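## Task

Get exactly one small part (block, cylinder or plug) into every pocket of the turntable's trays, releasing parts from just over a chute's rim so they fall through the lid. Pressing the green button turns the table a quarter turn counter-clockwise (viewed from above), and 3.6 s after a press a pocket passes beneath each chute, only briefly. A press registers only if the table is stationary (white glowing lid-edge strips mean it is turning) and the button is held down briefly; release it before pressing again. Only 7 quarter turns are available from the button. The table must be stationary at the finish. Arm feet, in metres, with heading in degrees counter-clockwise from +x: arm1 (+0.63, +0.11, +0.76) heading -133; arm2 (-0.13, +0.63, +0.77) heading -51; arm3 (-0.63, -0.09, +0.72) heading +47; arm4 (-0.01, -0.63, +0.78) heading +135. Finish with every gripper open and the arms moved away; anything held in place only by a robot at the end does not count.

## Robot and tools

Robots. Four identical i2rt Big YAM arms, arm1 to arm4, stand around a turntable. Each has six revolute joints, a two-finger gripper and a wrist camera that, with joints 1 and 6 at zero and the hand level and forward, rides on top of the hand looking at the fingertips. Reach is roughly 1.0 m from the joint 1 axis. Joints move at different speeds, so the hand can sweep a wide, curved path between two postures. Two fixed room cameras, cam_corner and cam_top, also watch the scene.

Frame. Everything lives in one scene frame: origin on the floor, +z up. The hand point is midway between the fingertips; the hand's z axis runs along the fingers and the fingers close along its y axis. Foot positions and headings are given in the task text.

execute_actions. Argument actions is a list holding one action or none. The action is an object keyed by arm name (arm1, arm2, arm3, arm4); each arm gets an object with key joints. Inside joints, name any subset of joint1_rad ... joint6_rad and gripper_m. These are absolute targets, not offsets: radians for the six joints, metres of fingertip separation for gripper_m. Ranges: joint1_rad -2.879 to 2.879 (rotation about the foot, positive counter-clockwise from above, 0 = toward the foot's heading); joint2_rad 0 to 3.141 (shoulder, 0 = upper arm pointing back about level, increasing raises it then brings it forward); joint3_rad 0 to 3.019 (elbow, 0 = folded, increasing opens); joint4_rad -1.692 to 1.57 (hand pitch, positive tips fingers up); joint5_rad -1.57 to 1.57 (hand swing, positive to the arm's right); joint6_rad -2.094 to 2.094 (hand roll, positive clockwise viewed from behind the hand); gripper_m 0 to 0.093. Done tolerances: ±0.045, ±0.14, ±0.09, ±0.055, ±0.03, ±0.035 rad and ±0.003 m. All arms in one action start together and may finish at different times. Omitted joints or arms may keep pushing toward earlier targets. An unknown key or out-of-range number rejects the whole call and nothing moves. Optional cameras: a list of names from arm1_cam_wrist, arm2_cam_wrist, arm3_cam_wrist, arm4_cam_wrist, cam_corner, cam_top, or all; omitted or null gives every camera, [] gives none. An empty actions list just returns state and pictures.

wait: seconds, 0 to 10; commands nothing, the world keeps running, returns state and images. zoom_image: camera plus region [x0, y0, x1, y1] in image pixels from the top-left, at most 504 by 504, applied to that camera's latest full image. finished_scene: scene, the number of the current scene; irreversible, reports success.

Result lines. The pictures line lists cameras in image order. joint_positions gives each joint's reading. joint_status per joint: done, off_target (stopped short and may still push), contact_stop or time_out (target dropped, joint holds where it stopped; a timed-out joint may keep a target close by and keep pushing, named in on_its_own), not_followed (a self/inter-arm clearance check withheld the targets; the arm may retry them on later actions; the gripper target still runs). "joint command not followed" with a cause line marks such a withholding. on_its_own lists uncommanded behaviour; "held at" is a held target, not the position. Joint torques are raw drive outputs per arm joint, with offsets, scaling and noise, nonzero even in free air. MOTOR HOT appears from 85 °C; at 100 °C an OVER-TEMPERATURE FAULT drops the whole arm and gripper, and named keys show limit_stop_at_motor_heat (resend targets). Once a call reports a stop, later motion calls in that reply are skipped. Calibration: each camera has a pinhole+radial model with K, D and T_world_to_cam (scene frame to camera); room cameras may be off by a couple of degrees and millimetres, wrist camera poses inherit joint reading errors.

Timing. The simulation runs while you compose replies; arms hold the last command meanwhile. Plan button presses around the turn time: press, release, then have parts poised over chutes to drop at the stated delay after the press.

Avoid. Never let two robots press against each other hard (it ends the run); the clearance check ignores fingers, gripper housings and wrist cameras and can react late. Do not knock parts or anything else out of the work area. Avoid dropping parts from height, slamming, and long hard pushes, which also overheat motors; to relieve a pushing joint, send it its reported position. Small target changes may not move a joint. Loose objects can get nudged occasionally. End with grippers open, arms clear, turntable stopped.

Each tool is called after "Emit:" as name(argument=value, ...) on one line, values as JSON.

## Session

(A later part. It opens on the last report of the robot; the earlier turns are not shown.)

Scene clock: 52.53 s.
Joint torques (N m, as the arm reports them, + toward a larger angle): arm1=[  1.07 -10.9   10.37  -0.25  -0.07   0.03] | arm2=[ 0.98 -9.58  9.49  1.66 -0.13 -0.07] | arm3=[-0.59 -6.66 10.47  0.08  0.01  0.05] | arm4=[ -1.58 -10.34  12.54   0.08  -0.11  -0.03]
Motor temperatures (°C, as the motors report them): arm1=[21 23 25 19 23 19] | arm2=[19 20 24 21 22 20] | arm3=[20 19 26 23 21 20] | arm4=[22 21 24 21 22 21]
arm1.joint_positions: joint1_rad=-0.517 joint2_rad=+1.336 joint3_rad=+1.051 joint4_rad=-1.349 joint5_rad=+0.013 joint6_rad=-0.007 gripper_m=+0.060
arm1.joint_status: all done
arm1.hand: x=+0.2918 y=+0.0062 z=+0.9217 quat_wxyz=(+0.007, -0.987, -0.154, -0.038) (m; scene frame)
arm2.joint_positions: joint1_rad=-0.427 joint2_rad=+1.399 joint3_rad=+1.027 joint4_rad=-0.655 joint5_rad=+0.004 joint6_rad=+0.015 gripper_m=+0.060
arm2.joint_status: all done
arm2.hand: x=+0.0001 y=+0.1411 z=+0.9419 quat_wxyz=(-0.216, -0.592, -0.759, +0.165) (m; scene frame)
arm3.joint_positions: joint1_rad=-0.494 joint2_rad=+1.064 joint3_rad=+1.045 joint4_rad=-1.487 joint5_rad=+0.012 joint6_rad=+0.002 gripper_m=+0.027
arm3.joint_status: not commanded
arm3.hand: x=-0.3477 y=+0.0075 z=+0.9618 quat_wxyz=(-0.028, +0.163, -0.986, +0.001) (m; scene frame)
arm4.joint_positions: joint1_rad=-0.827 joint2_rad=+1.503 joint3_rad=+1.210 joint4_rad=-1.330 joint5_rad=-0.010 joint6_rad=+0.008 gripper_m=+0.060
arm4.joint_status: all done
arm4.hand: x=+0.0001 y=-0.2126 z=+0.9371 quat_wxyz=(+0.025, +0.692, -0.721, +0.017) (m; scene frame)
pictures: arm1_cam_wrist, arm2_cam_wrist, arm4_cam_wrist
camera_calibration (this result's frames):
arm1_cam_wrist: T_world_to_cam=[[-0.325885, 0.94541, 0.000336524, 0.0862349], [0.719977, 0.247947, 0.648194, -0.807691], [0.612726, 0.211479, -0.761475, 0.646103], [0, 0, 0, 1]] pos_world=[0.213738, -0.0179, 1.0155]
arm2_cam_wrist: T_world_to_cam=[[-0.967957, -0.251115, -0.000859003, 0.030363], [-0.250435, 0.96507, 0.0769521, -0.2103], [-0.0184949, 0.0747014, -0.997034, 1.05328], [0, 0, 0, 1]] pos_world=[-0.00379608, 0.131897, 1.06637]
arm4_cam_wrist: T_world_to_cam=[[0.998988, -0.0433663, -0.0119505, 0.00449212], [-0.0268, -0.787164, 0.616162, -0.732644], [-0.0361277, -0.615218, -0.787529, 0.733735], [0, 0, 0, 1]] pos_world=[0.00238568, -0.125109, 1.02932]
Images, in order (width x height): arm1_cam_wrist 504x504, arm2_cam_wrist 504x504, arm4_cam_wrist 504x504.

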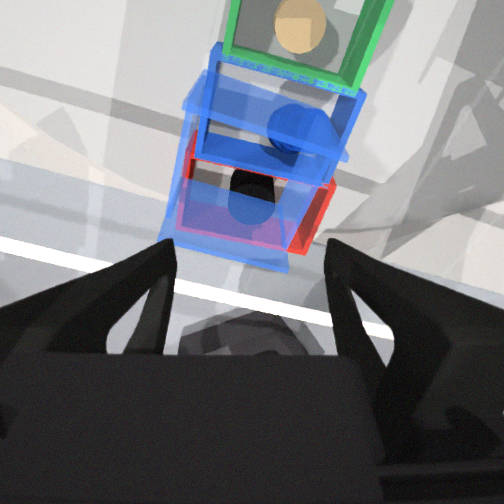

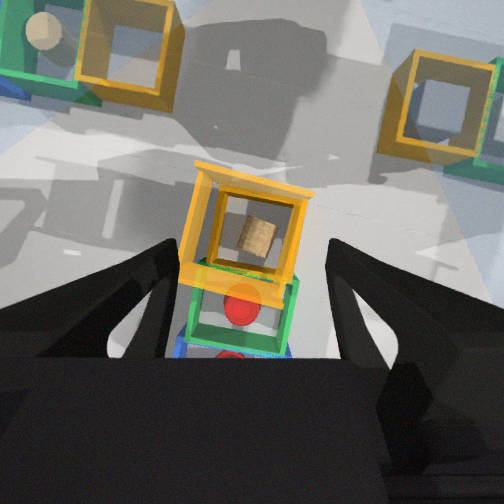

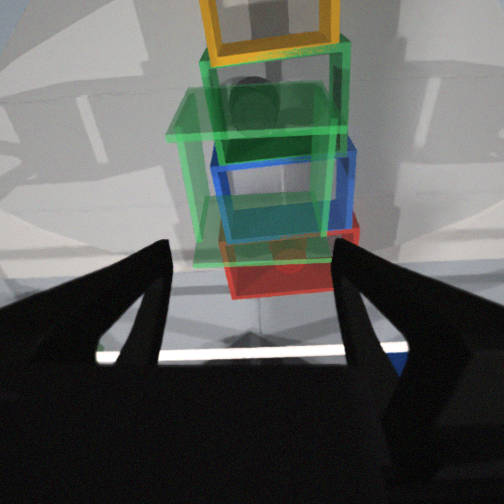

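Emit:
execute_actions(actions=[{"arm1":{"joints":{"joint2_rad":0.7,"joint3_rad":0.8,"joint4_rad":-1.5,"gripper_m":0.093}},"arm2":{"joints":{"joint2_rad":0.7,"joint3_rad":0.8,"joint4_rad":-1.5,"gripper_m":0.093}},"arm4":{"joints":{"joint2_rad":0.7,"joint3_rad":0.8,"joint4_rad":-1.5}},"arm3":{"joints":{"joint3_rad":1.42,"joint4_rad":-1.5}}}], cameras=[])

Emit:
execute_actions(actions=[{"arm1":{"joints":{"joint1_rad":0.59}},"arm2":{"joints":{"joint1_rad":0.91}},"arm3":{"joints":{"joint1_rad":-0.63,"joint2_rad":1.45}}}], cameras=[])

Emit:
execute_actions(actions=[{"arm1":{"joints":{"joint2_rad":1.63,"joint3_rad":1.06,"joint4_rad":-0.99}},"arm2":{"joints":{"joint2_rad":1.89,"joint3_rad":1.42,"joint4_rad":-1.09}}}], cameras=["arm1_cam_wrist","arm2_cam_wrist"])

Scene clock: 55.90 s.
Joint torques (N m, as the arm reports them, + toward a larger angle): arm1=[ 0.88  0.66 10.81  0.17 -0.07  0.02] | arm2=[ 0.96  1.57  9.7   0.19 -0.12 -0.07] | arm3=[-0.66 -8.02 14.18  0.74  0.01  0.05] | arm4=[-1.16  0.35 10.25  0.38 -0.09 -0.01]
Motor temperatures (°C, as the motors report them): arm1=[21 23 25 19 23 19] | arm2=[19 20 24 21 22 20] | arm3=[20 19 26 23 21 20] | arm4=[22 21 24 21 22 21]
arm1.joint_positions: joint1_rad=-0.517 joint2_rad=+0.695 joint3_rad=+0.795 joint4_rad=-1.493 joint5_rad=+0.013 joint6_rad=-0.007 gripper_m=+0.093
arm1.joint_status: all done
arm1.hand: x=+0.4366 y=+0.0520 z=+0.9832 quat_wxyz=(-0.011, -0.985, -0.153, +0.082) (m; scene frame)
arm2.joint_positions: joint1_rad=-0.427 joint2_rad=+0.694 joint3_rad=+0.793 joint4_rad=-1.491 joint5_rad=+0.004 joint6_rad=+0.015 gripper_m=+0.093
arm2.joint_status: all done
arm2.hand: x=-0.0801 y=+0.4397 z=+0.9948 quat_wxyz=(-0.073, -0.612, -0.786, +0.057) (m; scene frame)
arm3.joint_positions: joint1_rad=-0.494 joint2_rad=+1.074 joint3_rad=+1.388 joint4_rad=-1.489 joint5_rad=+0.012 joint6_rad=+0.002 gripper_m=+0.027
arm3.joint_status: all done
arm3.hand: x=-0.2857 y=+0.0286 z=+1.1059 quat_wxyz=(-0.190, +0.159, -0.968, -0.027) (m; scene frame)
arm4.joint_positions: joint1_rad=-0.827 joint2_rad=+0.699 joint3_rad=+0.810 joint4_rad=-1.495 joint5_rad=-0.010 joint6_rad=+0.008 gripper_m=+0.060
arm4.joint_status: all done
arm4.hand: x=-0.0070 y=-0.4277 z=+1.0084 quat_wxyz=(-0.061, +0.690, -0.718, -0.066) (m; scene frame)
pictures: none
No camera images: the call's "cameras" was empty. Leave "cameras" out to get every camera's image.

Scene clock: 57.57 s.
Joint torques (N m, as the arm reports them, + toward a larger angle): arm1=[ 1.25  0.81 10.8   0.25 -0.07  0.02] | arm2=[ 0.77  1.38  9.69  0.2  -0.09 -0.07] | arm3=[  0.   -16.05  13.59   0.07   0.01   0.04] | arm4=[-1.16  0.57 10.29  0.32 -0.1  -0.03]
Motor temperatures (°C, as the motors report them): arm1=[21 23 25 19 23 19] | arm2=[19 20 24 21 22 20] | arm3=[20 19 26 23 21 20] | arm4=[22 21 24 21 22 21]
arm1.joint_positions: joint1_rad=+0.587 joint2_rad=+0.695 joint3_rad=+0.795 joint4_rad=-1.493 joint5_rad=+0.013 joint6_rad=-0.007 gripper_m=+0.093
arm1.joint_status: all done
arm1.hand: x=+0.5915 y=-0.0865 z=+0.9864 quat_wxyz=(-0.060, -0.758, -0.646, +0.068) (m; scene frame)
arm2.joint_positions: joint1_rad=+0.900 joint2_rad=+0.694 joint3_rad=+0.793 joint4_rad=-1.491 joint5_rad=+0.003 joint6_rad=+0.015 gripper_m=+0.093
arm2.joint_status: all done
arm2.hand: x=+0.0677 y=+0.6339 z=+0.9940 quat_wxyz=(-0.091, +0.002, -0.996, +0.003) (m; scene frame)
arm3.joint_positions: joint1_rad=-0.630 joint2_rad=+1.458 joint3_rad=+1.391 joint4_rad=-1.489 joint5_rad=+0.012 joint6_rad=+0.002 gripper_m=+0.027
arm3.joint_status: all done
arm3.hand: x=-0.2037 y=-0.0052 z=+0.9616 quat_wxyz=(-0.003, +0.096, -0.995, +0.006) (m; scene frame)
arm4.joint_positions: joint1_rad=-0.827 joint2_rad=+0.699 joint3_rad=+0.810 joint4_rad=-1.495 joint5_rad=-0.010 joint6_rad=+0.008 gripper_m=+0.060
arm4.joint_status: not commanded
arm4.hand: x=-0.0070 y=-0.4277 z=+1.0084 quat_wxyz=(-0.061, +0.690, -0.718, -0.066) (m; scene frame)
pictures: none
No camera images: the call's "cameras" was empty. Leave "cameras" out to get every camera's image.

Scene clock: 59.30 s.
Joint torques (N m, as the arm reports them, + toward a larger angle): arm1=[  1.5  -13.95   9.67   0.43  -0.08   0.03] | arm2=[  0.68 -15.67   9.87   0.13  -0.1   -0.07] | arm3=[ -0.15 -16.15  13.43   0.05   0.01   0.05] | arm4=[-1.88  0.84 10.17  0.37 -0.12 -0.01]
Motor temperatures (°C, as the motors report them): arm1=[21 23 25 19 23 19] | arm2=[19 20 24 21 22 20] | arm3=[20 19 26 23 21 20] | arm4=[22 21 24 21 22 21]
arm1.joint_positions: joint1_rad=+0.587 joint2_rad=+1.639 joint3_rad=+1.046 joint4_rad=-1.002 joint5_rad=+0.013 joint6_rad=-0.007 gripper_m=+0.093
arm1.joint_status: all done
arm1.hand: x=+0.5571 y=-0.3126 z=+0.8101 quat_wxyz=(+0.006, -0.760, -0.650, -0.009) (m; scene frame)
arm2.joint_positions: joint1_rad=+0.900 joint2_rad=+1.903 joint3_rad=+1.392 joint4_rad=-1.090 joint5_rad=+0.003 joint6_rad=+0.015 gripper_m=+0.093
arm2.joint_status: all done
arm2.hand: x=+0.4055 y=+0.6390 z=+0.8076 quat_wxyz=(+0.014, +0.002, -1.000, +0.005) (m; scene frame)
arm3.joint_positions: joint1_rad=-0.630 joint2_rad=+1.458 joint3_rad=+1.391 joint4_rad=-1.489 joint5_rad=+0.012 joint6_rad=+0.002 gripper_m=+0.027
arm3.joint_status: not commanded
arm3.hand: x=-0.2037 y=-0.0052 z=+0.9616 quat_wxyz=(-0.003, +0.096, -0.995, +0.006) (m; scene frame)
arm4.joint_positions: joint1_rad=-0.827 joint2_rad=+0.699 joint3_rad=+0.810 joint4_rad=-1.495 joint5_rad=-0.010 joint6_rad=+0.008 gripper_m=+0.060
arm4.joint_status: not commanded
arm4.hand: x=-0.0070 y=-0.4277 z=+1.0084 quat_wxyz=(-0.061, +0.690, -0.718, -0.066) (m; scene frame)
pictures: arm1_cam_wrist, arm2_cam_wrist
camera_calibration (this result's frames):
arm1_cam_wrist: T_world_to_cam=[[-0.99089, 0.134589, -0.00479175, 0.595223], [0.104297, 0.789408, 0.604944, -0.300063], [0.0852016, 0.598933, -0.796254, 0.909189], [0, 0, 0, 1]] pos_world=[0.543631, -0.387781, 0.908319]
arm2_cam_wrist: T_world_to_cam=[[0.0112036, -0.999886, 0.0100978, 0.620207], [-0.793443, -0.00274386, 0.608638, -0.16968], [-0.608541, -0.014831, -0.793384, 1.02176], [0, 0, 0, 1]] pos_world=[0.4802, 0.634825, 0.907655]
Images, in order (width x height): arm1_cam_wrist 504x504, arm2_cam_wrist 504x504.

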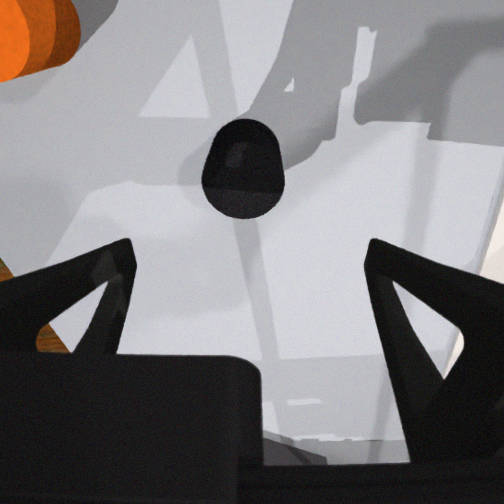

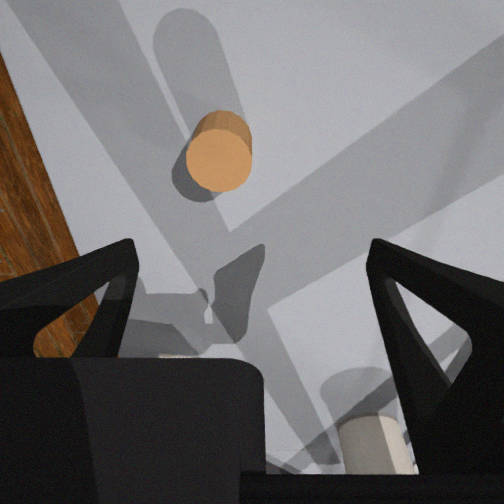

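Emit:
execute_actions(actions=[{"arm1":{"joints":{"joint2_rad":1.75,"joint3_rad":1.01,"joint4_rad":-0.82}},"arm2":{"joints":{"joint1_rad":0.945,"joint2_rad":2.01,"joint3_rad":1.42,"joint4_rad":-0.95}}}], cameras=["arm1_cam_wrist","arm2_cam_wrist"])

Emit:
execute_actions(actions=[{"arm1":{"joints":{"gripper_m":0.01}},"arm2":{"joints":{"gripper_m":0.01}}}], cameras=[])

Emit:
execute_actions(actions=[{"arm1":{"joints":{"joint2_rad":0.7,"joint3_rad":0.8,"joint4_rad":-1.5}},"arm2":{"joints":{"joint2_rad":0.7,"joint3_rad":0.8,"joint4_rad":-1.5}}}], cameras=[])

Emit:
execute_actions(actions=[{"arm1":{"joints":{"joint1_rad":-0.51}},"arm2":{"joints":{"joint1_rad":-0.437}}}], cameras=[])

Emit:
execute_actions(actions=[{"arm1":{"joints":{"joint2_rad":1.32,"joint3_rad":1.1,"joint4_rad":-1.34}},"arm2":{"joints":{"joint2_rad":1.39,"joint3_rad":1.06,"joint4_rad":-0.65}}}], cameras=["arm1_cam_wrist","arm2_cam_wrist"])

Scene clock: 62.20 s.
Joint torques (N m, as the arm reports them, + toward a larger angle): arm1=[  1.61 -15.34   8.26   0.41  -0.06   0.01] | arm2=[  0.58 -16.46   9.43   0.56  -0.09  -0.07] | arm3=[ -0.14 -16.24  13.4    0.01   0.02   0.05] | arm4=[-1.52  0.31 10.19  0.32 -0.12 -0.02]
Motor temperatures (°C, as the motors report them): arm1=[21 23 25 19 23 19] | arm2=[19 20 24 21 22 20] | arm3=[20 19 26 23 21 20] | arm4=[22 21 24 21 22 21]
arm1.joint_positions: joint1_rad=+0.587 joint2_rad=+1.765 joint3_rad=+1.001 joint4_rad=-0.833 joint5_rad=+0.013 joint6_rad=-0.007 gripper_m=+0.093
arm1.joint_status: all done
arm1.hand: x=+0.5573 y=-0.3179 z=+0.7448 quat_wxyz=(+0.006, -0.760, -0.650, -0.010) (m; scene frame)
arm2.joint_positions: joint1_rad=+0.941 joint2_rad=+2.019 joint3_rad=+1.392 joint4_rad=-0.961 joint5_rad=+0.003 joint6_rad=+0.015 gripper_m=+0.093
arm2.joint_status: all done
arm2.hand: x=+0.4219 y=+0.6612 z=+0.7465 quat_wxyz=(+0.007, +0.022, -1.000, +0.005) (m; scene frame)
arm3.joint_positions: joint1_rad=-0.630 joint2_rad=+1.458 joint3_rad=+1.391 joint4_rad=-1.489 joint5_rad=+0.012 joint6_rad=+0.002 gripper_m=+0.027
arm3.joint_status: not commanded
arm3.hand: x=-0.2037 y=-0.0052 z=+0.9616 quat_wxyz=(-0.003, +0.096, -0.995, +0.006) (m; scene frame)
arm4.joint_positions: joint1_rad=-0.827 joint2_rad=+0.699 joint3_rad=+0.810 joint4_rad=-1.495 joint5_rad=-0.010 joint6_rad=+0.008 gripper_m=+0.060
arm4.joint_status: not commanded
arm4.hand: x=-0.0070 y=-0.4277 z=+1.0084 quat_wxyz=(-0.061, +0.690, -0.718, -0.066) (m; scene frame)
pictures: arm1_cam_wrist, arm2_cam_wrist
camera_calibration (this result's frames):
arm1_cam_wrist: T_world_to_cam=[[-0.990892, 0.134576, -0.00482479, 0.595872], [0.104169, 0.788727, 0.605854, -0.2572], [0.0853387, 0.599833, -0.795561, 0.860013], [0, 0, 0, 1]] pos_world=[0.543844, -0.393193, 0.842894]
arm2_cam_wrist: T_world_to_cam=[[0.0515634, -0.998619, 0.0100988, 0.625035], [-0.800804, -0.035303, 0.597885, -0.0867988], [-0.596703, -0.0389161, -0.801518, 1.00061], [0, 0, 0, 1]] pos_world=[0.495328, 0.660048, 0.847589]
Images, in order (width x height): arm1_cam_wrist 504x504, arm2_cam_wrist 504x504.

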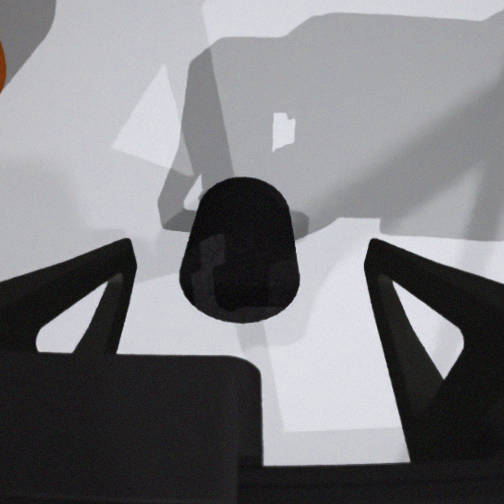

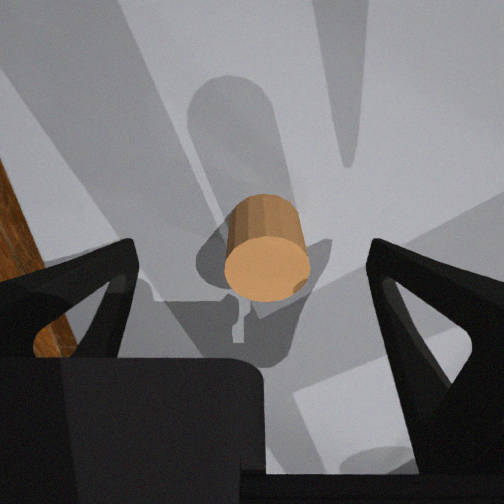

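Scene clock: 62.90 s.
Joint torques (N m, as the arm reports them, + toward a larger angle): arm1=[  1.63 -16.54   8.04   0.56   0.     0.03] | arm2=[  0.36 -16.64   9.46   0.56  -0.1   -0.06] | arm3=[ -0.04 -16.16  13.44   0.04   0.01   0.04] | arm4=[-1.42  0.48 10.17  0.37 -0.13 -0.01]
Motor temperatures (°C, as the motors report them): arm1=[21 23 25 19 23 19] | arm2=[19 20 24 21 22 20] | arm3=[20 19 26 23 21 20] | arm4=[22 21 24 21 22 21]
arm1.joint_positions: joint1_rad=+0.587 joint2_rad=+1.765 joint3_rad=+1.001 joint4_rad=-0.832 joint5_rad=+0.012 joint6_rad=-0.007 gripper_m=+0.036
arm1.joint_status: gripper_m off_target (ended at +0.037, target +0.010)
arm1.hand: x=+0.5575 y=-0.3180 z=+0.7448 quat_wxyz=(+0.005, -0.760, -0.650, -0.010) (m; scene frame)
arm2.joint_positions: joint1_rad=+0.941 joint2_rad=+2.019 joint3_rad=+1.392 joint4_rad=-0.961 joint5_rad=+0.003 joint6_rad=+0.015 gripper_m=+0.031
arm2.joint_status: gripper_m off_target (ended at +0.031, target +0.010)
arm2.hand: x=+0.4219 y=+0.6612 z=+0.7465 quat_wxyz=(+0.007, +0.022, -1.000, +0.005) (m; scene frame)
arm3.joint_positions: joint1_rad=-0.630 joint2_rad=+1.458 joint3_rad=+1.391 joint4_rad=-1.489 joint5_rad=+0.012 joint6_rad=+0.002 gripper_m=+0.027
arm3.joint_status: not commanded
arm3.hand: x=-0.2037 y=-0.0052 z=+0.9616 quat_wxyz=(-0.003, +0.096, -0.995, +0.006) (m; scene frame)
arm4.joint_positions: joint1_rad=-0.827 joint2_rad=+0.699 joint3_rad=+0.810 joint4_rad=-1.495 joint5_rad=-0.010 joint6_rad=+0.008 gripper_m=+0.060
arm4.joint_status: not commanded
arm4.hand: x=-0.0070 y=-0.4277 z=+1.0084 quat_wxyz=(-0.061, +0.690, -0.718, -0.066) (m; scene frame)
pictures: none
No camera images: the call's "cameras" was empty. Leave "cameras" out to get every camera's image.

Scene clock: 64.73 s.
Joint torques (N m, as the arm reports them, + toward a larger angle): arm1=[ 1.06  0.18 11.66  0.17  0.    0.01] | arm2=[ 0.49  1.33  9.13  0.26 -0.1  -0.07] | arm3=[ -0.01 -16.04  13.44   0.03   0.01   0.05] | arm4=[-1.45  0.65 10.16  0.29 -0.11 -0.01]
Motor temperatures (°C, as the motors report them): arm1=[21 23 25 19 23 19] | arm2=[19 20 24 21 22 20] | arm3=[20 19 26 23 21 20] | arm4=[22 21 24 21 22 21]
arm1.joint_positions: joint1_rad=+0.587 joint2_rad=+0.701 joint3_rad=+0.787 joint4_rad=-1.492 joint5_rad=+0.012 joint6_rad=-0.007 gripper_m=+0.036
arm1.joint_status: all done
arm1.hand: x=+0.5920 y=-0.0856 z=+0.9821 quat_wxyz=(-0.056, -0.758, -0.646, +0.063) (m; scene frame)
arm2.joint_positions: joint1_rad=+0.941 joint2_rad=+0.696 joint3_rad=+0.801 joint4_rad=-1.492 joint5_rad=+0.003 joint6_rad=+0.015 gripper_m=+0.031
arm2.joint_status: all done
arm2.hand: x=+0.0688 y=+0.6420 z=+0.9971 quat_wxyz=(-0.093, +0.022, -0.995, +0.001) (m; scene frame)
arm3.joint_positions: joint1_rad=-0.630 joint2_rad=+1.458 joint3_rad=+1.391 joint4_rad=-1.489 joint5_rad=+0.012 joint6_rad=+0.002 gripper_m=+0.027
arm3.joint_status: not commanded
arm3.hand: x=-0.2037 y=-0.0052 z=+0.9616 quat_wxyz=(-0.003, +0.096, -0.995, +0.006) (m; scene frame)
arm4.joint_positions: joint1_rad=-0.827 joint2_rad=+0.699 joint3_rad=+0.810 joint4_rad=-1.495 joint5_rad=-0.010 joint6_rad=+0.008 gripper_m=+0.060
arm4.joint_status: not commanded
arm4.hand: x=-0.0070 y=-0.4277 z=+1.0084 quat_wxyz=(-0.061, +0.690, -0.718, -0.066) (m; scene frame)
pictures: none
No camera images: the call's "cameras" was empty. Leave "cameras" out to get every camera's image.

Scene clock: 66.40 s.
Joint torques (N m, as the arm reports them, + toward a larger angle): arm1=[ 1.05 -0.1  11.61  0.07 -0.03  0.03] | arm2=[-0.57  1.36  9.1   0.28 -0.13 -0.08] | arm3=[ -0.01 -16.09  13.45   0.05   0.02   0.05] | arm4=[-1.48  0.19 10.18  0.44 -0.13  0.  ]
Motor temperatures (°C, as the motors report them): arm1=[21 23 25 19 23 19] | arm2=[19 20 24 21 22 20] | arm3=[20 19 26 23 21 20] | arm4=[22 21 24 21 22 21]
arm1.joint_positions: joint1_rad=-0.507 joint2_rad=+0.701 joint3_rad=+0.787 joint4_rad=-1.492 joint5_rad=+0.013 joint6_rad=-0.007 gripper_m=+0.037
arm1.joint_status: all done
arm1.hand: x=+0.4382 y=+0.0502 z=+0.9789 quat_wxyz=(-0.010, -0.985, -0.158, +0.075) (m; scene frame)
arm2.joint_positions: joint1_rad=-0.427 joint2_rad=+0.696 joint3_rad=+0.801 joint4_rad=-1.492 joint5_rad=+0.004 joint6_rad=+0.015 gripper_m=+0.031
arm2.joint_status: all done
arm2.hand: x=-0.0799 y=+0.4384 z=+0.9979 quat_wxyz=(-0.075, -0.612, -0.785, +0.059) (m; scene frame)
arm3.joint_positions: joint1_rad=-0.630 joint2_rad=+1.458 joint3_rad=+1.391 joint4_rad=-1.489 joint5_rad=+0.012 joint6_rad=+0.002 gripper_m=+0.027
arm3.joint_status: not commanded
arm3.hand: x=-0.2037 y=-0.0052 z=+0.9616 quat_wxyz=(-0.003, +0.096, -0.995, +0.006) (m; scene frame)
arm4.joint_positions: joint1_rad=-0.827 joint2_rad=+0.699 joint3_rad=+0.810 joint4_rad=-1.495 joint5_rad=-0.010 joint6_rad=+0.008 gripper_m=+0.060
arm4.joint_status: not commanded
arm4.hand: x=-0.0070 y=-0.4277 z=+1.0084 quat_wxyz=(-0.061, +0.690, -0.718, -0.066) (m; scene frame)
pictures: none
No camera images: the call's "cameras" was empty. Leave "cameras" out to get every camera's image.

Scene clock: 67.83 s.
Joint torques (N m, as the arm reports them, + toward a larger angle): arm1=[  0.74 -11.42  12.54   0.23  -0.04   0.03] | arm2=[ -0.53 -10.07  11.05   1.67  -0.13  -0.07] | arm3=[ -0.13 -16.18  13.42   0.03   0.02   0.04] | arm4=[-0.83  0.49 10.24  0.23 -0.1  -0.01]
Motor temperatures (°C, as the motors report them): arm1=[21 23 26 19 23 19] | arm2=[19 20 24 21 22 20] | arm3=[20 19 26 23 21 20] | arm4=[22 21 24 21 22 21]
arm1.joint_positions: joint1_rad=-0.507 joint2_rad=+1.340 joint3_rad=+1.069 joint4_rad=-1.345 joint5_rad=+0.013 joint6_rad=-0.007 gripper_m=+0.037
arm1.joint_status: all done
arm1.hand: x=+0.2858 y=+0.0004 z=+0.9265 quat_wxyz=(+0.006, -0.987, -0.159, -0.029) (m; scene frame)
arm2.joint_positions: joint1_rad=-0.427 joint2_rad=+1.401 joint3_rad=+1.036 joint4_rad=-0.666 joint5_rad=+0.004 joint6_rad=+0.015 gripper_m=+0.031
arm2.joint_status: all done
arm2.hand: x=+0.0000 y=+0.1401 z=+0.9438 quat_wxyz=(-0.214, -0.592, -0.759, +0.164) (m; scene frame)
arm3.joint_positions: joint1_rad=-0.630 joint2_rad=+1.458 joint3_rad=+1.391 joint4_rad=-1.489 joint5_rad=+0.012 joint6_rad=+0.002 gripper_m=+0.027
arm3.joint_status: not commanded
arm3.hand: x=-0.2037 y=-0.0052 z=+0.9616 quat_wxyz=(-0.003, +0.096, -0.995, +0.006) (m; scene frame)
arm4.joint_positions: joint1_rad=-0.827 joint2_rad=+0.699 joint3_rad=+0.810 joint4_rad=-1.495 joint5_rad=-0.010 joint6_rad=+0.008 gripper_m=+0.060
arm4.joint_status: not commanded
arm4.hand: x=-0.0070 y=-0.4277 z=+1.0084 quat_wxyz=(-0.061, +0.690, -0.718, -0.066) (m; scene frame)
pictures: arm1_cam_wrist, arm2_cam_wrist
camera_calibration (this result's frames):
arm1_cam_wrist: T_world_to_cam=[[-0.3354, 0.942076, 0.000356556, 0.0924202], [0.728569, 0.259147, 0.634059, -0.794404], [0.597239, 0.212923, -0.773285, 0.67005], [0, 0, 0, 1]] pos_world=[0.209596, -0.0238687, 1.02181]
arm2_cam_wrist: T_world_to_cam=[[-0.968148, -0.250377, -0.000831656, 0.0298546], [-0.249625, 0.964969, 0.0807556, -0.213019], [-0.0194168, 0.078391, -0.996734, 1.05452], [0, 0, 0, 1]] pos_world=[-0.00379579, 0.130367, 1.0683]
Images, in order (width x height): arm1_cam_wrist 504x504, arm2_cam_wrist 504x504.

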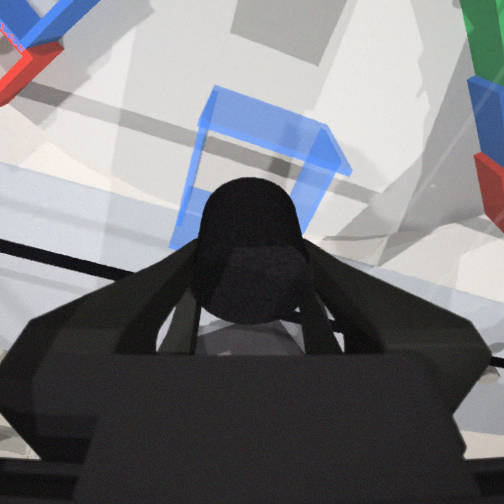

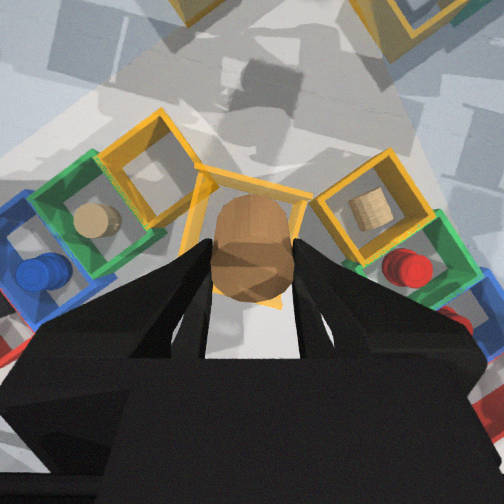

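Arm1 part sits forward; pull back slightly while pressing.

Emit:
execute_actions(actions=[{"arm3":{"joints":{"joint3_rad":1.3,"joint4_rad":-1.42}},"arm1":{"joints":{"joint4_rad":-1.41}}}], cameras=[])

Emit:
execute_actions(actions=[{"arm3":{"joints":{"joint1_rad":-0.545,"joint2_rad":1.13,"joint3_rad":1.04,"joint4_rad":-1.49}}}], cameras=["arm3_cam_wrist"])

Scene clock: 69.37 s.
Joint torques (N m, as the arm reports them, + toward a larger angle): arm1=[  0.8  -11.68  12.55  -0.38  -0.04   0.01] | arm2=[-0.6  -9.88 11.03  1.68 -0.13 -0.07] | arm3=[ -0.08 -14.21   8.58   0.77   0.02   0.05] | arm4=[-1.37  0.57 10.13  0.48 -0.08 -0.01]
Motor temperatures (°C, as the motors report them): arm1=[21 23 26 19 23 19] | arm2=[19 20 24 21 22 20] | arm3=[20 19 26 23 21 20] | arm4=[22 21 24 21 22 21]
arm1.joint_positions: joint1_rad=-0.507 joint2_rad=+1.340 joint3_rad=+1.069 joint4_rad=-1.399 joint5_rad=+0.013 joint6_rad=-0.007 gripper_m=+0.037
arm1.joint_status: all done
arm1.hand: x=+0.2985 y=+0.0045 z=+0.9276 quat_wxyz=(+0.010, -0.986, -0.159, -0.056) (m; scene frame)
arm2.joint_positions: joint1_rad=-0.427 joint2_rad=+1.401 joint3_rad=+1.036 joint4_rad=-0.666 joint5_rad=+0.004 joint6_rad=+0.015 gripper_m=+0.031
arm2.joint_status: not commanded
arm2.hand: x=+0.0000 y=+0.1401 z=+0.9438 quat_wxyz=(-0.214, -0.592, -0.759, +0.164) (m; scene frame)
arm3.joint_positions: joint1_rad=-0.630 joint2_rad=+1.438 joint3_rad=+1.323 joint4_rad=-1.427 joint5_rad=+0.012 joint6_rad=+0.002 gripper_m=+0.027
arm3.joint_status: all done
arm3.hand: x=-0.2096 y=-0.0063 z=+0.9437 quat_wxyz=(-0.010, +0.096, -0.995, +0.005) (m; scene frame)
arm4.joint_positions: joint1_rad=-0.827 joint2_rad=+0.699 joint3_rad=+0.810 joint4_rad=-1.495 joint5_rad=-0.010 joint6_rad=+0.008 gripper_m=+0.060
arm4.joint_status: not commanded
arm4.hand: x=-0.0070 y=-0.4277 z=+1.0084 quat_wxyz=(-0.061, +0.690, -0.718, -0.066) (m; scene frame)
pictures: none
No camera images: the call's "cameras" was empty. Leave "cameras" out to get every camera's image.

Scene clock: 70.43 s.
Joint torques (N m, as the arm reports them, + toward a larger angle): arm1=[  0.76 -11.35  12.46  -0.36  -0.04   0.02] | arm2=[-0.57 -9.86 11.03  1.67 -0.12 -0.08] | arm3=[-0.25 -7.71 10.5   0.05  0.    0.05] | arm4=[-1.38  0.73 10.14  0.29 -0.11 -0.01]
Motor temperatures (°C, as the motors report them): arm1=[21 23 26 19 23 19] | arm2=[19 20 24 21 22 20] | arm3=[20 19 26 23 21 20] | arm4=[22 21 24 21 22 21]
arm1.joint_positions: joint1_rad=-0.507 joint2_rad=+1.340 joint3_rad=+1.069 joint4_rad=-1.399 joint5_rad=+0.013 joint6_rad=-0.007 gripper_m=+0.037
arm1.joint_status: not commanded
arm1.hand: x=+0.2985 y=+0.0045 z=+0.9276 quat_wxyz=(+0.010, -0.986, -0.159, -0.056) (m; scene frame)
arm2.joint_positions: joint1_rad=-0.427 joint2_rad=+1.401 joint3_rad=+1.036 joint4_rad=-0.666 joint5_rad=+0.004 joint6_rad=+0.015 gripper_m=+0.031
arm2.joint_status: not commanded
arm2.hand: x=+0.0000 y=+0.1401 z=+0.9438 quat_wxyz=(-0.214, -0.592, -0.759, +0.164) (m; scene frame)
arm3.joint_positions: joint1_rad=-0.542 joint2_rad=+1.118 joint3_rad=+1.043 joint4_rad=-1.479 joint5_rad=+0.012 joint6_rad=+0.002 gripper_m=+0.027
arm3.joint_status: all done
arm3.hand: x=-0.3368 y=-0.0042 z=+0.9461 quat_wxyz=(-0.004, +0.140, -0.990, +0.005) (m; scene frame)
arm4.joint_positions: joint1_rad=-0.827 joint2_rad=+0.699 joint3_rad=+0.810 joint4_rad=-1.495 joint5_rad=-0.010 joint6_rad=+0.008 gripper_m=+0.060
arm4.joint_status: not commanded
arm4.hand: x=-0.0070 y=-0.4277 z=+1.0084 quat_wxyz=(-0.061, +0.690, -0.718, -0.066) (m; scene frame)
pictures: arm3_cam_wrist
camera_calibration (this result's frames):
arm3_cam_wrist: T_world_to_cam=[[0.269397, -0.962672, 0.0262202, 0.0639253], [-0.788382, -0.204824, 0.580087, -0.807405], [-0.553063, -0.176946, -0.814132, 0.707179], [0, 0, 0, 1]] pos_world=[-0.26265, 0.0212957, 1.04243]
Images, in order (width x height): arm3_cam_wrist 504x504.

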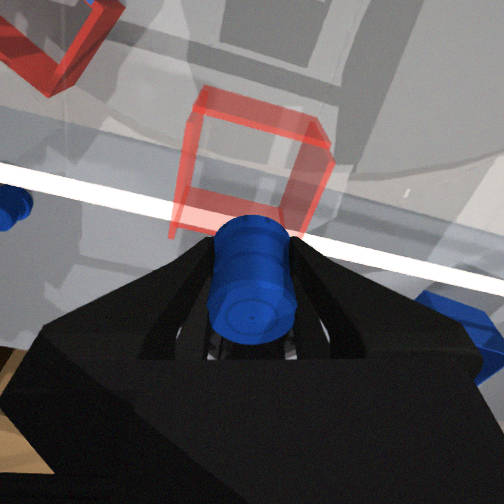

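Emit:
wait(seconds=1.5)

Emit:
execute_actions(actions=[{"arm3":{"joints":{"gripper_m":0.06}},"arm1":{"joints":{"gripper_m":0.06}},"arm2":{"joints":{"gripper_m":0.06}}}], cameras=["arm1_cam_wrist","arm2_cam_wrist","arm3_cam_wrist"])

Scene clock: 72.33 s.
Joint torques (N m, as the arm reports them, + toward a larger angle): arm1=[  0.59 -11.46  12.51  -0.43  -0.03   0.02] | arm2=[-0.55 -9.85 11.05  1.69 -0.13 -0.07] | arm3=[-0.32 -7.77 10.47  0.04  0.    0.04] | arm4=[-1.48  0.76 10.1   0.27 -0.1  -0.01]
Motor temperatures (°C, as the motors report them): arm1=[21 23 26 19 23 19] | arm2=[19 20 25 21 22 20] | arm3=[20 19 26 23 21 20] | arm4=[22 21 24 21 22 21]
arm1.joint_positions: joint1_rad=-0.507 joint2_rad=+1.340 joint3_rad=+1.069 joint4_rad=-1.399 joint5_rad=+0.013 joint6_rad=-0.007 gripper_m=+0.037
arm1.joint_status: not commanded
arm1.hand: x=+0.2985 y=+0.0045 z=+0.9276 quat_wxyz=(+0.010, -0.986, -0.159, -0.056) (m; scene frame)
arm2.joint_positions: joint1_rad=-0.427 joint2_rad=+1.401 joint3_rad=+1.036 joint4_rad=-0.666 joint5_rad=+0.004 joint6_rad=+0.015 gripper_m=+0.031
arm2.joint_status: not commanded
arm2.hand: x=+0.0000 y=+0.1401 z=+0.9438 quat_wxyz=(-0.214, -0.592, -0.759, +0.164) (m; scene frame)
arm3.joint_positions: joint1_rad=-0.542 joint2_rad=+1.118 joint3_rad=+1.043 joint4_rad=-1.479 joint5_rad=+0.012 joint6_rad=+0.002 gripper_m=+0.027
arm3.joint_status: all done
arm3.hand: x=-0.3368 y=-0.0042 z=+0.9461 quat_wxyz=(-0.004, +0.140, -0.990, +0.005) (m; scene frame)
arm4.joint_positions: joint1_rad=-0.827 joint2_rad=+0.699 joint3_rad=+0.810 joint4_rad=-1.495 joint5_rad=-0.010 joint6_rad=+0.008 gripper_m=+0.060
arm4.joint_status: not commanded
arm4.hand: x=-0.0070 y=-0.4277 z=+1.0084 quat_wxyz=(-0.061, +0.690, -0.718, -0.066) (m; scene frame)
wait: 1.50 s; at rest from the start
pictures: arm1_cam_wrist, arm2_cam_wrist, arm3_cam_wrist, arm4_cam_wrist, cam_corner, cam_top
camera_calibration (this result's frames):
arm1_cam_wrist: T_world_to_cam=[[-0.335896, 0.941898, -0.0012546, 0.0944425], [0.694443, 0.248549, 0.675258, -0.833449], [0.636336, 0.225945, -0.737581, 0.617628], [0, 0, 0, 1]] pos_world=[0.217486, -0.0213526, 1.01846]
arm2_cam_wrist: T_world_to_cam=[[-0.968148, -0.250377, -0.000831656, 0.0298546], [-0.249625, 0.964969, 0.0807556, -0.213019], [-0.0194168, 0.078391, -0.996734, 1.05452], [0, 0, 0, 1]] pos_world=[-0.00379579, 0.130367, 1.0683]
arm3_cam_wrist: T_world_to_cam=[[0.269397, -0.962672, 0.0262202, 0.0639253], [-0.788382, -0.204824, 0.580087, -0.807405], [-0.553063, -0.176946, -0.814132, 0.707179], [0, 0, 0, 1]] pos_world=[-0.26265, 0.0212957, 1.04243]
arm4_cam_wrist: T_world_to_cam=[[0.999092, -0.0402089, -0.0140642, 0.00660408], [-0.0308495, -0.91065, 0.412024, -0.793085], [-0.0293746, -0.411217, -0.911064, 0.869185], [0, 0, 0, 1]] pos_world=[-0.00553235, -0.364534, 1.11875]
Images, in order (width x height): arm1_cam_wrist 504x504, arm2_cam_wrist 504x504, arm3_cam_wrist 504x504, arm4_cam_wrist 504x504, cam_corner 504x504, cam_top 504x504.

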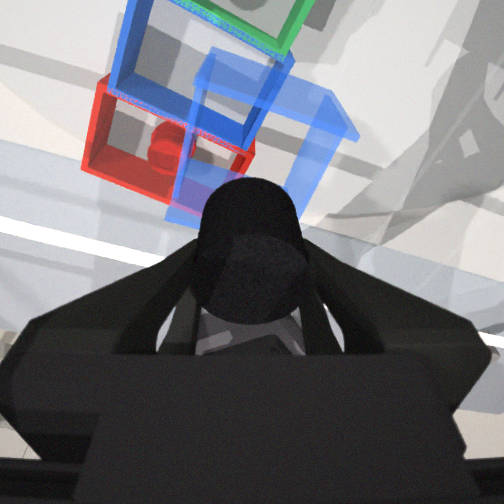

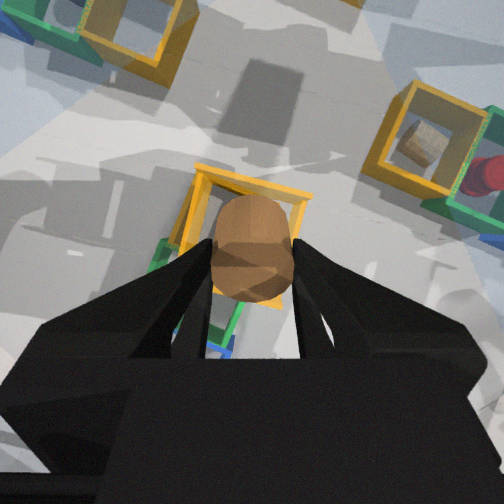

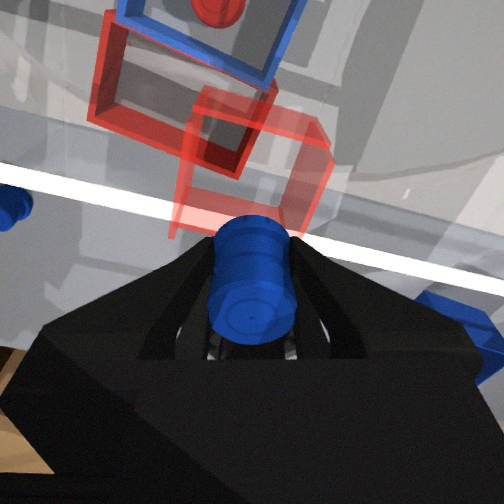

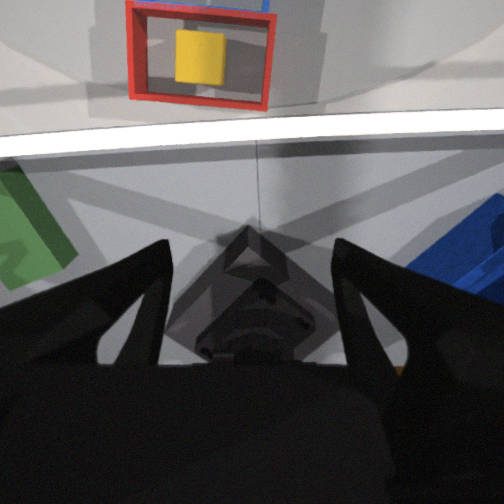

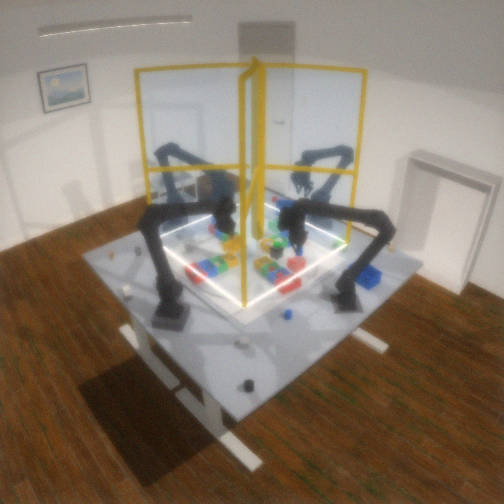

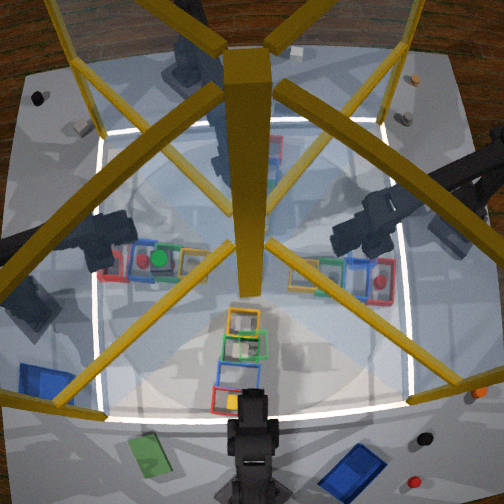

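Scene clock: 72.93 s.
Joint torques (N m, as the arm reports them, + toward a larger angle): arm1=[  0.77 -11.35  12.5   -0.36  -0.06   0.02] | arm2=[ -0.65 -10.19  11.12   1.7   -0.12  -0.08] | arm3=[-0.28 -7.95 10.51  0.07  0.01  0.05] | arm4=[-1.03  0.95 10.28  0.3  -0.11 -0.04]
Motor temperatures (°C, as the motors report them): arm1=[21 23 26 19 23 19] | arm2=[19 20 25 21 22 20] | arm3=[20 19 26 23 21 20] | arm4=[22 21 24 21 22 21]
arm1.joint_positions: joint1_rad=-0.507 joint2_rad=+1.340 joint3_rad=+1.069 joint4_rad=-1.399 joint5_rad=+0.013 joint6_rad=-0.007 gripper_m=+0.060
arm1.joint_status: all done
arm1.hand: x=+0.2985 y=+0.0045 z=+0.9276 quat_wxyz=(+0.010, -0.986, -0.159, -0.056) (m; scene frame)
arm2.joint_positions: joint1_rad=-0.427 joint2_rad=+1.401 joint3_rad=+1.036 joint4_rad=-0.666 joint5_rad=+0.004 joint6_rad=+0.015 gripper_m=+0.060
arm2.joint_status: all done
arm2.hand: x=+0.0000 y=+0.1401 z=+0.9438 quat_wxyz=(-0.214, -0.592, -0.759, +0.164) (m; scene frame)
arm3.joint_positions: joint1_rad=-0.542 joint2_rad=+1.118 joint3_rad=+1.043 joint4_rad=-1.479 joint5_rad=+0.012 joint6_rad=+0.002 gripper_m=+0.060
arm3.joint_status: all done
arm3.hand: x=-0.3368 y=-0.0042 z=+0.9461 quat_wxyz=(-0.004, +0.140, -0.990, +0.005) (m; scene frame)
arm4.joint_positions: joint1_rad=-0.827 joint2_rad=+0.699 joint3_rad=+0.810 joint4_rad=-1.495 joint5_rad=-0.010 joint6_rad=+0.008 gripper_m=+0.060
arm4.joint_status: not commanded
arm4.hand: x=-0.0070 y=-0.4277 z=+1.0084 quat_wxyz=(-0.061, +0.690, -0.718, -0.066) (m; scene frame)
pictures: arm1_cam_wrist, arm2_cam_wrist, arm3_cam_wrist
camera_calibration (this result's frames):
arm1_cam_wrist: T_world_to_cam=[[-0.335896, 0.941898, -0.0012546, 0.0944425], [0.694443, 0.248549, 0.675258, -0.833449], [0.636336, 0.225945, -0.737581, 0.617628], [0, 0, 0, 1]] pos_world=[0.217486, -0.0213526, 1.01846]
arm2_cam_wrist: T_world_to_cam=[[-0.968148, -0.250377, -0.000831656, 0.0298546], [-0.249625, 0.964969, 0.0807556, -0.213019], [-0.0194168, 0.078391, -0.996734, 1.05452], [0, 0, 0, 1]] pos_world=[-0.00379579, 0.130367, 1.0683]
arm3_cam_wrist: T_world_to_cam=[[0.269397, -0.962672, 0.0262202, 0.0639253], [-0.788382, -0.204824, 0.580087, -0.807405], [-0.553063, -0.176946, -0.814132, 0.707179], [0, 0, 0, 1]] pos_world=[-0.26265, 0.0212957, 1.04243]
Images, in order (width x height): arm1_cam_wrist 504x504, arm2_cam_wrist 504x504, arm3_cam_wrist 504x504.

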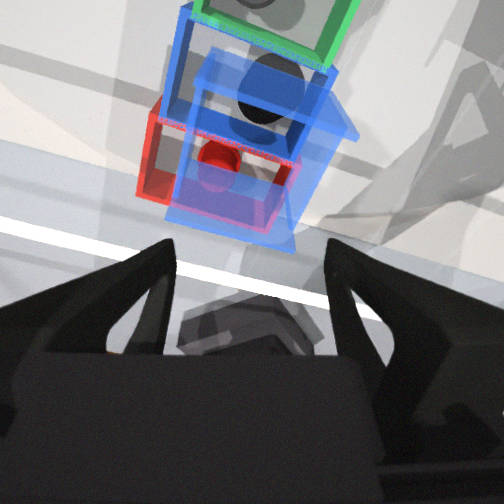

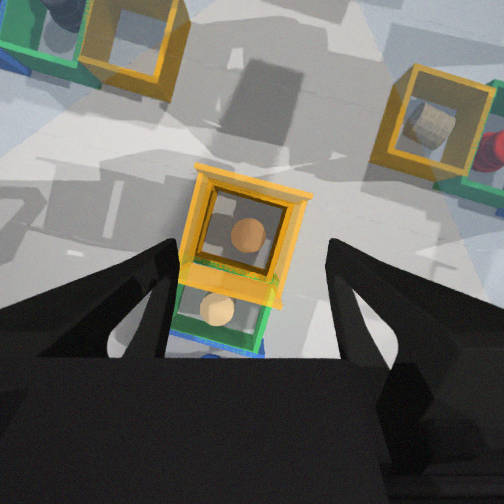

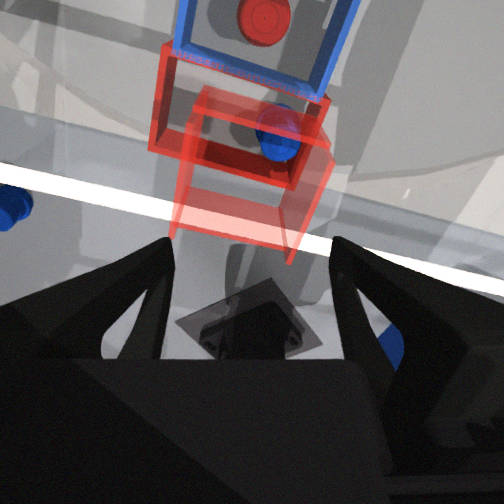

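Emit:
execute_actions(actions=[{"arm1":{"joints":{"joint2_rad":0.7,"joint3_rad":0.8,"joint4_rad":-1.5,"gripper_m":0.093}},"arm2":{"joints":{"joint2_rad":0.7,"joint3_rad":0.8,"joint4_rad":-1.5,"gripper_m":0.093}},"arm3":{"joints":{"joint3_rad":1.36,"joint4_rad":-1.46,"gripper_m":0.0}}}], cameras=[])

Emit:
execute_actions(actions=[{"arm1":{"joints":{"joint1_rad":0.81}},"arm2":{"joints":{"joint1_rad":0.87}},"arm3":{"joints":{"joint1_rad":-0.63,"joint2_rad":1.45}}}], cameras=[])

Emit:
execute_actions(actions=[{"arm1":{"joints":{"joint2_rad":1.82,"joint3_rad":1.34,"joint4_rad":-1.08}},"arm2":{"joints":{"joint2_rad":2.33,"joint3_rad":2.23,"joint4_rad":-1.45}}}], cameras=["arm1_cam_wrist","arm2_cam_wrist","cam_top"])

Scene clock: 75.93 s.
Joint torques (N m, as the arm reports them, + toward a larger angle): arm1=[ 0.82  0.84 10.61  0.2  -0.05  0.03] | arm2=[-0.56  1.53  9.55  0.19 -0.13 -0.08] | arm3=[-0.23 -9.21 13.82  1.54  0.01  0.04] | arm4=[-1.34  0.95 10.2   0.22 -0.13  0.  ]
Motor temperatures (°C, as the motors report them): arm1=[21 23 26 19 23 19] | arm2=[19 20 25 21 22 20] | arm3=[20 19 26 23 21 20] | arm4=[22 21 24 21 22 21]
arm1.joint_positions: joint1_rad=-0.507 joint2_rad=+0.695 joint3_rad=+0.797 joint4_rad=-1.493 joint5_rad=+0.013 joint6_rad=-0.007 gripper_m=+0.093
arm1.joint_status: all done
arm1.hand: x=+0.4370 y=+0.0499 z=+0.9840 quat_wxyz=(-0.011, -0.984, -0.158, +0.082) (m; scene frame)
arm2.joint_positions: joint1_rad=-0.427 joint2_rad=+0.694 joint3_rad=+0.795 joint4_rad=-1.491 joint5_rad=+0.004 joint6_rad=+0.015 gripper_m=+0.093
arm2.joint_status: all done
arm2.hand: x=-0.0802 y=+0.4394 z=+0.9956 quat_wxyz=(-0.074, -0.612, -0.785, +0.058) (m; scene frame)
arm3.joint_positions: joint1_rad=-0.542 joint2_rad=+1.123 joint3_rad=+1.332 joint4_rad=-1.473 joint5_rad=+0.012 joint6_rad=+0.002 gripper_m=+0.000
arm3.joint_status: all done
arm3.hand: x=-0.2735 y=+0.0141 z=+1.0652 quat_wxyz=(-0.147, +0.137, -0.979, -0.016) (m; scene frame)
arm4.joint_positions: joint1_rad=-0.827 joint2_rad=+0.699 joint3_rad=+0.810 joint4_rad=-1.495 joint5_rad=-0.010 joint6_rad=+0.008 gripper_m=+0.060
arm4.joint_status: not commanded
arm4.hand: x=-0.0070 y=-0.4277 z=+1.0084 quat_wxyz=(-0.061, +0.690, -0.718, -0.066) (m; scene frame)
pictures: none
No camera images: the call's "cameras" was empty. Leave "cameras" out to get every camera's image.

Scene clock: 77.60 s.
Joint torques (N m, as the arm reports them, + toward a larger angle): arm1=[ 1.3   0.83 10.61  0.19 -0.06  0.02] | arm2=[ 0.82  1.45  9.56  0.18 -0.1  -0.07] | arm3=[ -0.17 -15.82  13.22   0.94   0.     0.05] | arm4=[-1.76  0.35 10.13  0.33 -0.1   0.  ]
Motor temperatures (°C, as the motors report them): arm1=[21 23 26 19 23 19] | arm2=[19 20 25 21 22 20] | arm3=[20 19 26 23 21 20] | arm4=[22 21 24 21 22 21]
arm1.joint_positions: joint1_rad=+0.807 joint2_rad=+0.695 joint3_rad=+0.797 joint4_rad=-1.493 joint5_rad=+0.013 joint6_rad=-0.007 gripper_m=+0.093
arm1.joint_status: all done
arm1.hand: x=+0.6349 y=-0.0897 z=+0.9879 quat_wxyz=(-0.068, -0.682, -0.725, +0.063) (m; scene frame)
arm2.joint_positions: joint1_rad=+0.860 joint2_rad=+0.694 joint3_rad=+0.795 joint4_rad=-1.491 joint5_rad=+0.003 joint6_rad=+0.015 gripper_m=+0.093
arm2.joint_status: all done
arm2.hand: x=+0.0679 y=+0.6260 z=+0.9948 quat_wxyz=(-0.092, -0.018, -0.996, +0.005) (m; scene frame)
arm3.joint_positions: joint1_rad=-0.628 joint2_rad=+1.456 joint3_rad=+1.332 joint4_rad=-1.473 joint5_rad=+0.012 joint6_rad=+0.002 gripper_m=+0.000
arm3.joint_status: all done
arm3.hand: x=-0.2169 y=-0.0068 z=+0.9399 quat_wxyz=(+0.018, +0.097, -0.995, +0.008) (m; scene frame)
arm4.joint_positions: joint1_rad=-0.827 joint2_rad=+0.699 joint3_rad=+0.810 joint4_rad=-1.495 joint5_rad=-0.010 joint6_rad=+0.008 gripper_m=+0.060
arm4.joint_status: not commanded
arm4.hand: x=-0.0070 y=-0.4277 z=+1.0084 quat_wxyz=(-0.061, +0.690, -0.718, -0.066) (m; scene frame)
pictures: none
No camera images: the call's "cameras" was empty. Leave "cameras" out to get every camera's image.

Scene clock: 79.73 s.
Joint torques (N m, as the arm reports them, + toward a larger angle): arm1=[  1.46 -19.46  11.01   0.22  -0.07   0.02] | arm2=[  0.64 -21.42  12.65   0.14  -0.09  -0.07] | arm3=[ -0.32 -15.88  13.19   0.89   0.     0.05] | arm4=[-1.1   0.64 10.31  0.17 -0.1  -0.04]
Motor temperatures (°C, as the motors report them): arm1=[21 23 26 19 23 19] | arm2=[19 20 25 21 22 20] | arm3=[20 19 26 23 21 20] | arm4=[22 21 24 21 22 21]
arm1.joint_positions: joint1_rad=+0.807 joint2_rad=+1.843 joint3_rad=+1.316 joint4_rad=-1.083 joint5_rad=+0.013 joint6_rad=-0.007 gripper_m=+0.093
arm1.joint_status: all done
arm1.hand: x=+0.6553 y=-0.4016 z=+0.8071 quat_wxyz=(+0.011, -0.684, -0.729, -0.012) (m; scene frame)
arm2.joint_positions: joint1_rad=+0.860 joint2_rad=+2.342 joint3_rad=+2.180 joint4_rad=-1.450 joint5_rad=+0.003 joint6_rad=+0.015 gripper_m=+0.093
arm2.joint_status: all done
arm2.hand: x=+0.5711 y=+0.6140 z=+0.8219 quat_wxyz=(+0.020, -0.018, -1.000, +0.005) (m; scene frame)
arm3.joint_positions: joint1_rad=-0.628 joint2_rad=+1.456 joint3_rad=+1.332 joint4_rad=-1.473 joint5_rad=+0.012 joint6_rad=+0.002 gripper_m=+0.000
arm3.joint_status: not commanded
arm3.hand: x=-0.2169 y=-0.0068 z=+0.9399 quat_wxyz=(+0.018, +0.097, -0.995, +0.008) (m; scene frame)
arm4.joint_positions: joint1_rad=-0.827 joint2_rad=+0.699 joint3_rad=+0.810 joint4_rad=-1.495 joint5_rad=-0.010 joint6_rad=+0.008 gripper_m=+0.060
arm4.joint_status: not commanded
arm4.hand: x=-0.0070 y=-0.4277 z=+1.0084 quat_wxyz=(-0.061, +0.690, -0.718, -0.066) (m; scene frame)
pictures: arm1_cam_wrist, arm2_cam_wrist, cam_top
camera_calibration (this result's frames):
arm1_cam_wrist: T_world_to_cam=[[-0.996359, -0.0851574, -0.00409568, 0.619275], [-0.0697635, 0.786749, 0.613317, -0.131936], [-0.0490062, 0.61137, -0.789826, 1.03952], [0, 0, 0, 1]] pos_world=[0.658759, -0.478997, 0.904497]
arm2_cam_wrist: T_world_to_cam=[[-0.0287994, -0.999534, 0.0100738, 0.615892], [-0.785816, 0.0288679, 0.617786, -0.0783664], [-0.617789, 0.00987578, -0.786282, 1.11774], [0, 0, 0, 1]] pos_world=[0.646684, 0.606829, 0.921068]
Images, in order (width x height): arm1_cam_wrist 504x504, arm2_cam_wrist 504x504, cam_top 504x504.

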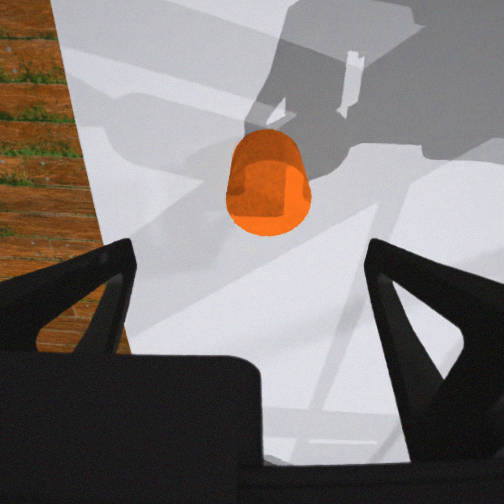

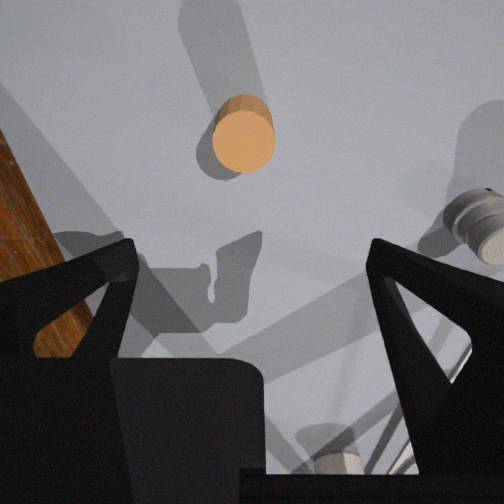

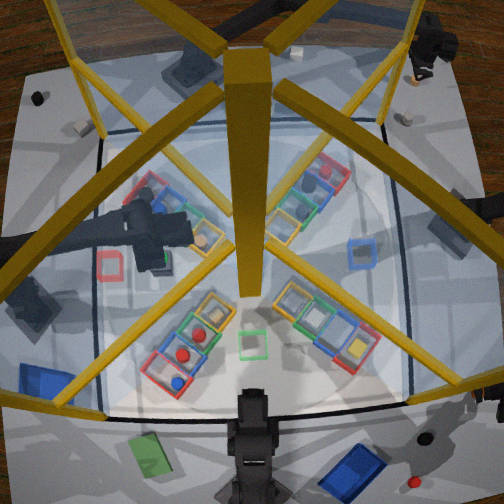

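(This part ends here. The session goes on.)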